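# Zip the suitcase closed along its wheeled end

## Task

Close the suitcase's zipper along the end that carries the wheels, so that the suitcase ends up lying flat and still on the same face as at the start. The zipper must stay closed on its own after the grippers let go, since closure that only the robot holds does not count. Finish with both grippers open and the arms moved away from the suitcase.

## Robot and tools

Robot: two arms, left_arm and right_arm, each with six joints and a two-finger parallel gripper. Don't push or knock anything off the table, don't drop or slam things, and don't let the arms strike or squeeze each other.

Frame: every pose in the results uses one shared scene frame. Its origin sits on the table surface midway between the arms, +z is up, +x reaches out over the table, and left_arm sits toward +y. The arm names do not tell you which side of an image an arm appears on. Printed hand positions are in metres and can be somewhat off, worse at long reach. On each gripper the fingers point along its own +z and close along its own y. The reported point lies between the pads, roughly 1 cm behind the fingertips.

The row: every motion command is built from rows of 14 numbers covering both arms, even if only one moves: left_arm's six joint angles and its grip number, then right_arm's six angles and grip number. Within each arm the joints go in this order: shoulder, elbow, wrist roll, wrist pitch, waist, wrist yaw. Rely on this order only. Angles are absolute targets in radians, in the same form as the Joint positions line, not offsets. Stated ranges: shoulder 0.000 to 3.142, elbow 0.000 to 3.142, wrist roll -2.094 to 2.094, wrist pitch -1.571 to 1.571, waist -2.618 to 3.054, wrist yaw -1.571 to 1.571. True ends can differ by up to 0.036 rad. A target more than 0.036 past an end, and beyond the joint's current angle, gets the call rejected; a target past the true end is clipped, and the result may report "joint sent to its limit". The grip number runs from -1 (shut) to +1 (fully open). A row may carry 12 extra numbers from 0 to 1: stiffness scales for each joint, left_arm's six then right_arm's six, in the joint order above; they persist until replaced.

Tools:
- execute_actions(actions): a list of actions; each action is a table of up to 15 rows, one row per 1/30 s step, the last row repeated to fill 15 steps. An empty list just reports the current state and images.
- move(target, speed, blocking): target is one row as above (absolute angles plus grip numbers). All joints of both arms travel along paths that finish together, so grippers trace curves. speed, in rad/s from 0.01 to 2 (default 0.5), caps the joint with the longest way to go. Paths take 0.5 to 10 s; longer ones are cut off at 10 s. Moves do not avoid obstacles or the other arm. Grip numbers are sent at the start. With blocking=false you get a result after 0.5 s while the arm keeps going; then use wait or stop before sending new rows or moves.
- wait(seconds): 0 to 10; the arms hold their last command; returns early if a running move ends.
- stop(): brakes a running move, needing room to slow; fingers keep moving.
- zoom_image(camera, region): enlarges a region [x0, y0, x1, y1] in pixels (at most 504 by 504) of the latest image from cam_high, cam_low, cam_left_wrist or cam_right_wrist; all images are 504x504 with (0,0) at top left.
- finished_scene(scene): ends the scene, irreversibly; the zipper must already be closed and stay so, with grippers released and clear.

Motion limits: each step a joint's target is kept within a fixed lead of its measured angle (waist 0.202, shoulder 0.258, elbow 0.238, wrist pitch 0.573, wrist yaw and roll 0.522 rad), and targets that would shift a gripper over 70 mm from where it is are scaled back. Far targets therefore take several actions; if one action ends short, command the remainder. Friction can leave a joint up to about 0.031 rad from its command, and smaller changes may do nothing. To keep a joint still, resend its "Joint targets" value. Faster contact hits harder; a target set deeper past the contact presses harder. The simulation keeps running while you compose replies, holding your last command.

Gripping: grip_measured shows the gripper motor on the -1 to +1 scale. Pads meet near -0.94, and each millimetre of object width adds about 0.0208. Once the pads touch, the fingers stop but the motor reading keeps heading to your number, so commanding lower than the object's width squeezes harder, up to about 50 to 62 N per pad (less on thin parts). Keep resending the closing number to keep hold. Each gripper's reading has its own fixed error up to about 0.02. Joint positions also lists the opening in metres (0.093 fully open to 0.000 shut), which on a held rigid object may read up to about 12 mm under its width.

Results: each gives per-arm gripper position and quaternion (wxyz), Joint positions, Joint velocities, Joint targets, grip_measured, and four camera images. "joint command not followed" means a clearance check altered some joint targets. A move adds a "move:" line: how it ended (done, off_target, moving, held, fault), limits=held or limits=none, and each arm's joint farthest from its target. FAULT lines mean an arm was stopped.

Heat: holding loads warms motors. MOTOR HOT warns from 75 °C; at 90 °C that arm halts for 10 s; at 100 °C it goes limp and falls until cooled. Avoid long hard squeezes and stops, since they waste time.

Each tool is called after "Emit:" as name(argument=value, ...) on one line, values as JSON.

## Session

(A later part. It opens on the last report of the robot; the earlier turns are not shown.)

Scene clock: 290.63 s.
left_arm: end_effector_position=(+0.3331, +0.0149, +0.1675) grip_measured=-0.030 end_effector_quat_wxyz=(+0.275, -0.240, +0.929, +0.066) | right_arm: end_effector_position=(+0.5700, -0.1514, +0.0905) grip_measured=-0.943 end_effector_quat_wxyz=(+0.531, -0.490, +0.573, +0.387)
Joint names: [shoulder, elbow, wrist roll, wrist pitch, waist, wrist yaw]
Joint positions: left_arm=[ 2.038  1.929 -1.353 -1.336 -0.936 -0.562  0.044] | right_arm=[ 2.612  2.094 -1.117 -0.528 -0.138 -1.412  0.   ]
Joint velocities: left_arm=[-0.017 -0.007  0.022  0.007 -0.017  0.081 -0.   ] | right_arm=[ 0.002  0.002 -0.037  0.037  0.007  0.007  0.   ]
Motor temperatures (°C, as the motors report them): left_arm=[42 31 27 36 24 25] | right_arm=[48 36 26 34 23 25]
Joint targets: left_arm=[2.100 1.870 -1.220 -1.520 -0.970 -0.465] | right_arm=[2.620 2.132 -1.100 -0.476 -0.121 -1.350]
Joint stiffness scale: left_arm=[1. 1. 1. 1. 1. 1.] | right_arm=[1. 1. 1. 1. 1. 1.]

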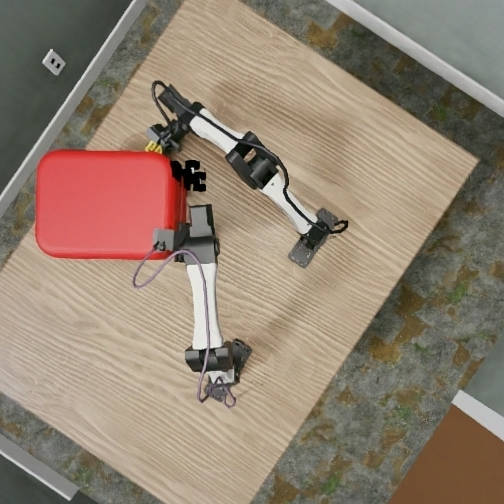

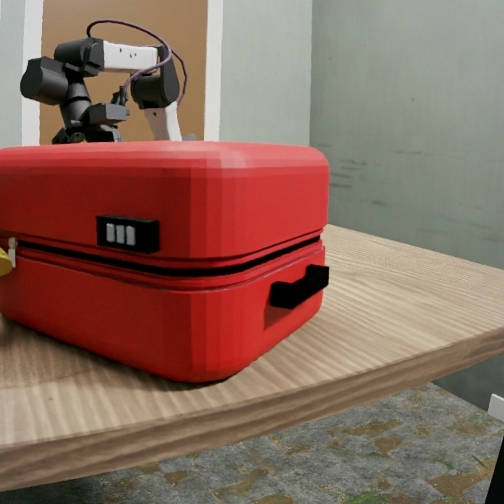

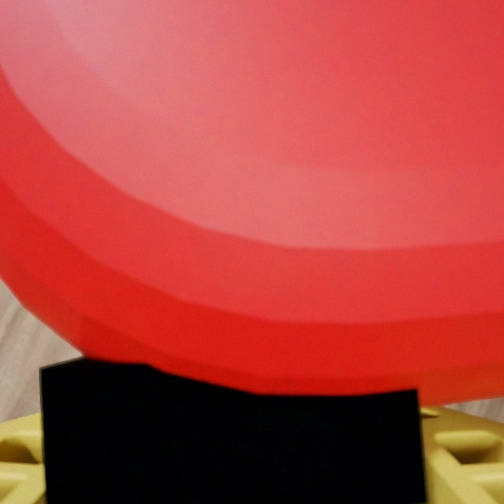

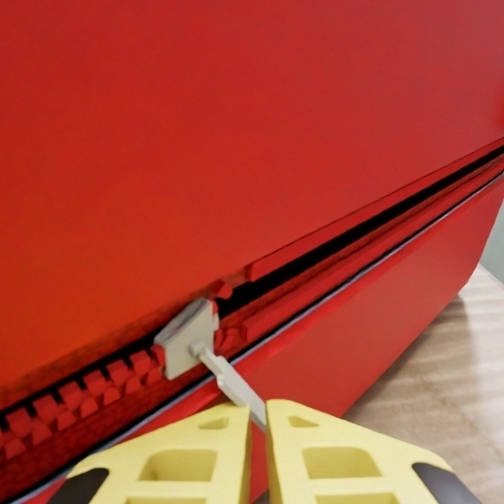

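Emit:
execute_actions(actions=[[[2.038,1.929,-1.353,-1.336,-0.936,-0.562,-0.2,2.612,2.094,-1.117,-0.528,-0.138,-1.412,-0.95],[2.038,1.929,-1.353,-1.336,-0.936,-0.562,-0.2,2.612,2.094,-1.117,-0.528,-0.138,-1.412,-0.95],[2.038,1.929,-1.353,-1.336,-0.936,-0.562,-0.2,2.612,2.094,-1.117,-0.528,-0.138,-1.412,-0.95],[2.038,1.929,-1.353,-1.336,-0.936,-0.562,-0.2,2.612,2.094,-1.117,-0.528,-0.138,-1.412,-0.95],[2.038,1.929,-1.353,-1.336,-0.936,-0.562,-0.2,2.612,2.094,-1.117,-0.528,-0.138,-1.412,-0.95],[2.038,1.929,-1.353,-1.336,-0.936,-0.562,0.9,2.612,2.094,-1.117,-0.528,-0.15,-1.412,-0.6]],[[2.038,1.929,-1.353,-1.336,-0.936,-0.562,0.9,2.612,2.094,-1.117,-0.528,-0.17,-1.412,-0.6]]])

Emit:
move(target=[1.85,1.93,-1.353,-1.4,-0.936,-0.562,0.9,2.58,2.094,-1.117,-0.528,-0.4,-1.412,-0.6], speed=0.3)

Scene clock: 292.07 s.
left_arm: end_effector_position=(+0.3357, +0.0173, +0.1694) grip_measured=+0.898 end_effector_quat_wxyz=(+0.281, -0.246, +0.925, +0.067) | right_arm: end_effector_position=(+0.5717, -0.1657, +0.0899) grip_measured=-0.601 end_effector_quat_wxyz=(+0.535, -0.483, +0.580, +0.380)
Joint names: [shoulder, elbow, wrist roll, wrist pitch, waist, wrist yaw]
Joint positions: left_arm=[ 2.036  1.93  -1.361 -1.335 -0.931 -0.572  0.088] | right_arm=[ 2.612  2.094 -1.121 -0.531 -0.163 -1.41   0.016]
Joint velocities: left_arm=[-0.002  0.002  0.022  0.037 -0.002 -0.007 -0.001] | right_arm=[ 0.017 -0.012 -0.081  0.022  0.007 -0.066 -0.001]
Motor temperatures (°C, as the motors report them): left_arm=[42 31 27 36 24 25] | right_arm=[49 36 26 34 23 25]
Joint targets: left_arm=[2.038 1.929 -1.353 -1.336 -0.936 -0.562] | right_arm=[2.612 2.094 -1.117 -0.528 -0.170 -1.412]
Joint stiffness scale: left_arm=[1. 1. 1. 1. 1. 1.] | right_arm=[1. 1. 1. 1. 1. 1.]

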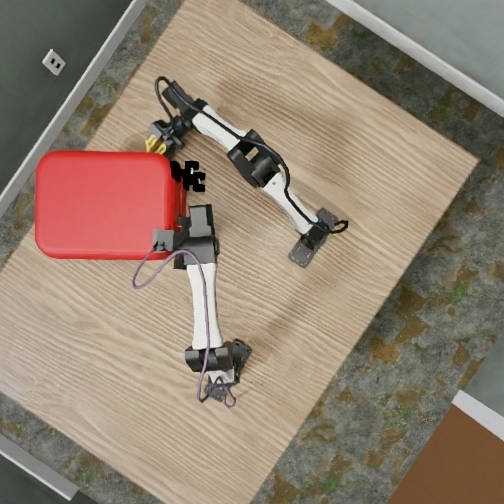

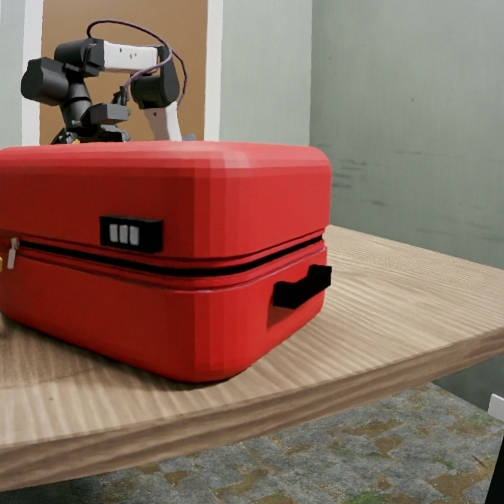

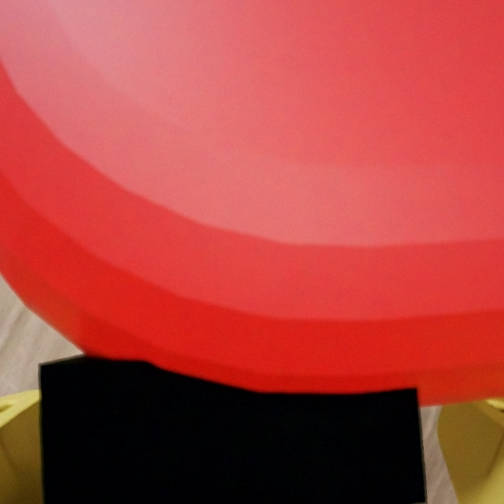

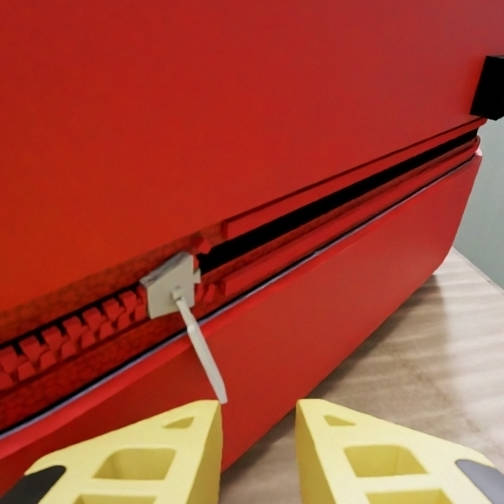

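Scene clock: 293.33 s.
left_arm: end_effector_position=(+0.3196, +0.0367, +0.2338) grip_measured=+0.898 end_effector_quat_wxyz=(+0.305, -0.262, +0.916, +0.012) | right_arm: end_effector_position=(+0.5719, -0.3010, +0.0990) grip_measured=-0.601 end_effector_quat_wxyz=(+0.580, -0.414, +0.630, +0.308)
Joint names: [shoulder, elbow, wrist roll, wrist pitch, waist, wrist yaw]
Joint positions: left_arm=[ 1.864  1.93  -1.361 -1.382 -0.931 -0.572  0.088] | right_arm=[ 2.595  2.094 -1.121 -0.531 -0.403 -1.41   0.016]
Joint velocities: left_arm=[-0.002  0.007 -0.095 -0.037 -0.002  0.022  0.001] | right_arm=[ 0.002 -0.007 -0.022 -0.051  0.007  0.037  0.001]
Motor temperatures (°C, as the motors report them): left_arm=[42 31 27 36 24 25] | right_arm=[50 36 26 34 23 25]
Joint targets: left_arm=[1.850 1.930 -1.353 -1.400 -0.936 -0.562] | right_arm=[2.580 2.094 -1.117 -0.528 -0.400 -1.412]
Joint stiffness scale: left_arm=[1. 1. 1. 1. 1. 1.] | right_arm=[1. 1. 1. 1. 1. 1.]
move: done; limits=none; left_arm: farthest joint: the wrist pitch, 0.018 radians from its target (0.065 radians at the start); right_arm: farthest joint: the shoulder, 0.015 radians from its target (0.032 radians at the start)

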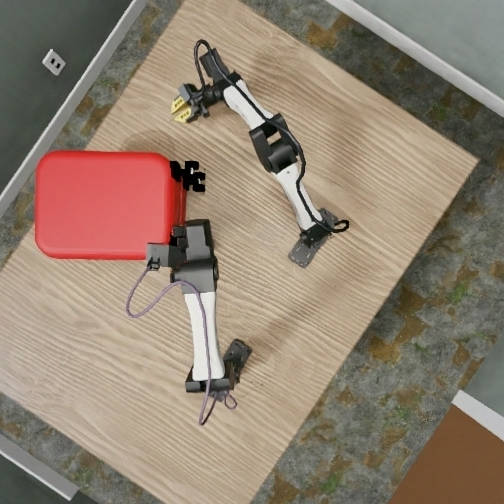

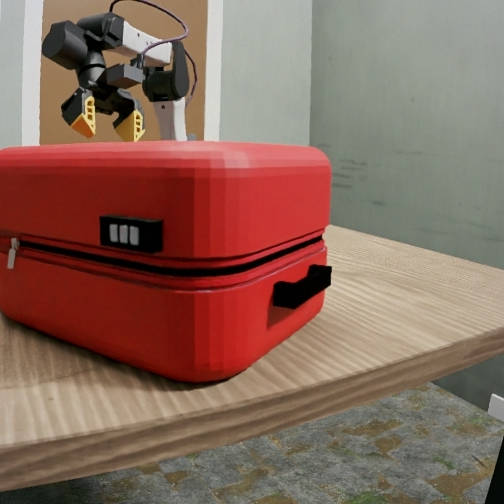

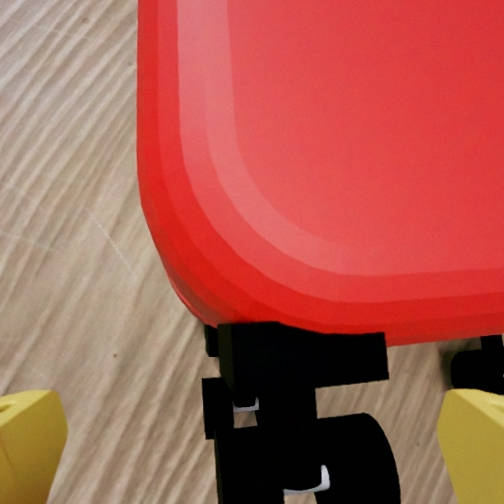

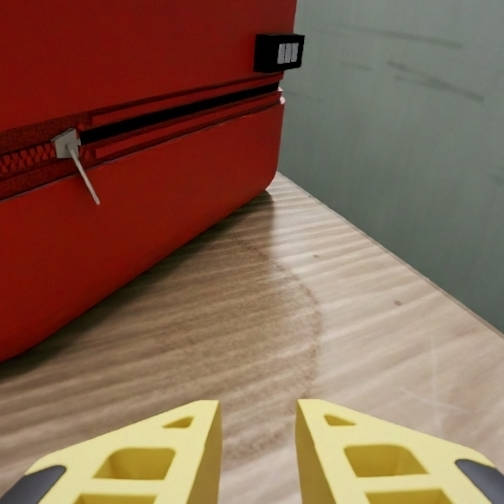

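Retract both.

Emit:
move(target=[0.9,1.0,-0.5,-0.9,-0.4,0,0.9,1.2,1.0,-0.4,-0.6,-0.5,-0.4,0.5], speed=0.9)

Scene clock: 295.83 s.
left_arm: end_effector_position=(+0.2470, +0.1888, +0.2299) grip_measured=+0.898 end_effector_quat_wxyz=(+0.335, -0.071, +0.927, -0.150) | right_arm: end_effector_position=(+0.3400, -0.3386, +0.2100) grip_measured=+0.498 end_effector_quat_wxyz=(+0.418, -0.033, +0.908, +0.005)
Joint names: [shoulder, elbow, wrist roll, wrist pitch, waist, wrist yaw]
Joint positions: left_arm=[ 0.918  1.016 -0.508 -0.916 -0.412 -0.011  0.088] | right_arm=[ 1.211  1.017 -0.406 -0.595 -0.489 -0.41   0.069]
Joint velocities: left_arm=[ 0.002 -0.007  0.022  0.022 -0.027  0.037 -0.   ] | right_arm=[-0.007  0.007 -0.066  0.007 -0.002 -0.051  0.   ]
Motor temperatures (°C, as the motors report them): left_arm=[42 31 27 36 24 25] | right_arm=[50 36 26 34 23 25]
Joint targets: left_arm=[0.900 1.000 -0.500 -0.900 -0.400 0.000] | right_arm=[1.200 1.000 -0.400 -0.600 -0.500 -0.400]
Joint stiffness scale: left_arm=[1. 1. 1. 1. 1. 1.] | right_arm=[1. 1. 1. 1. 1. 1.]
move: done; limits=none; left_arm: farthest joint: the shoulder, 0.018 radians from its target (0.964 radians at the start); right_arm: farthest joint: the elbow, 0.017 radians from its target (1.094 radians at the start)

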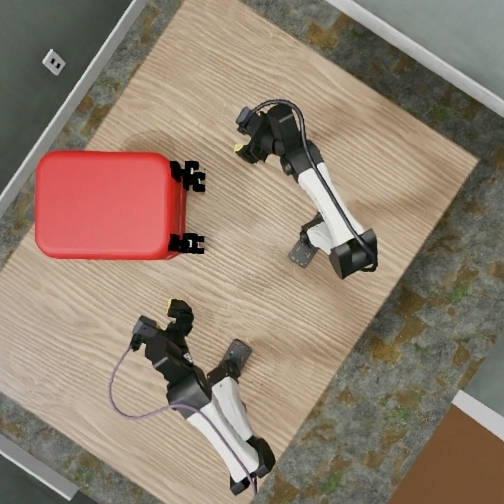

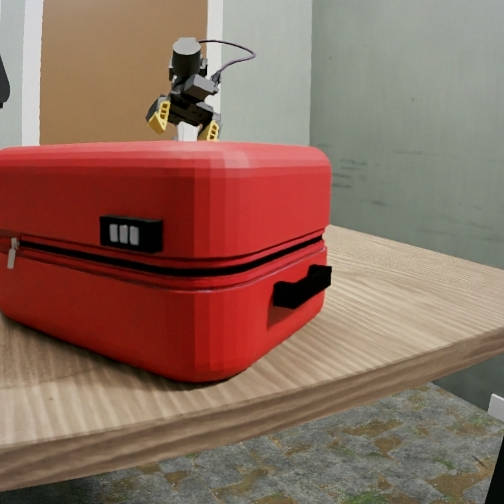

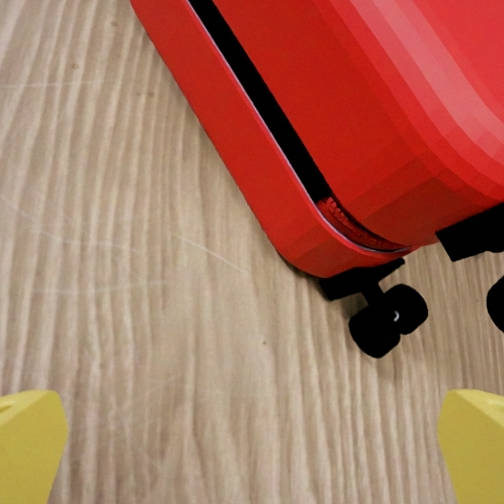

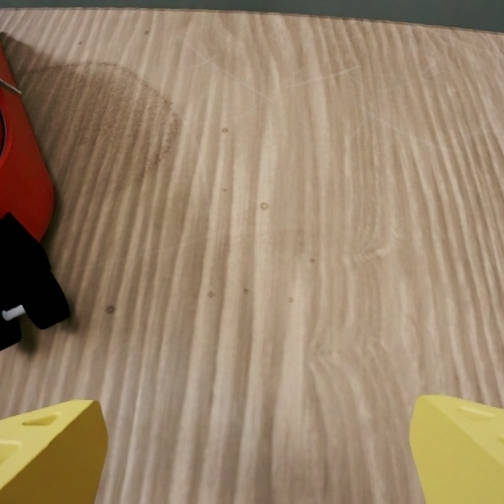

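Emit:
finished_scene(scene=1)

The scene is finished: the task was done.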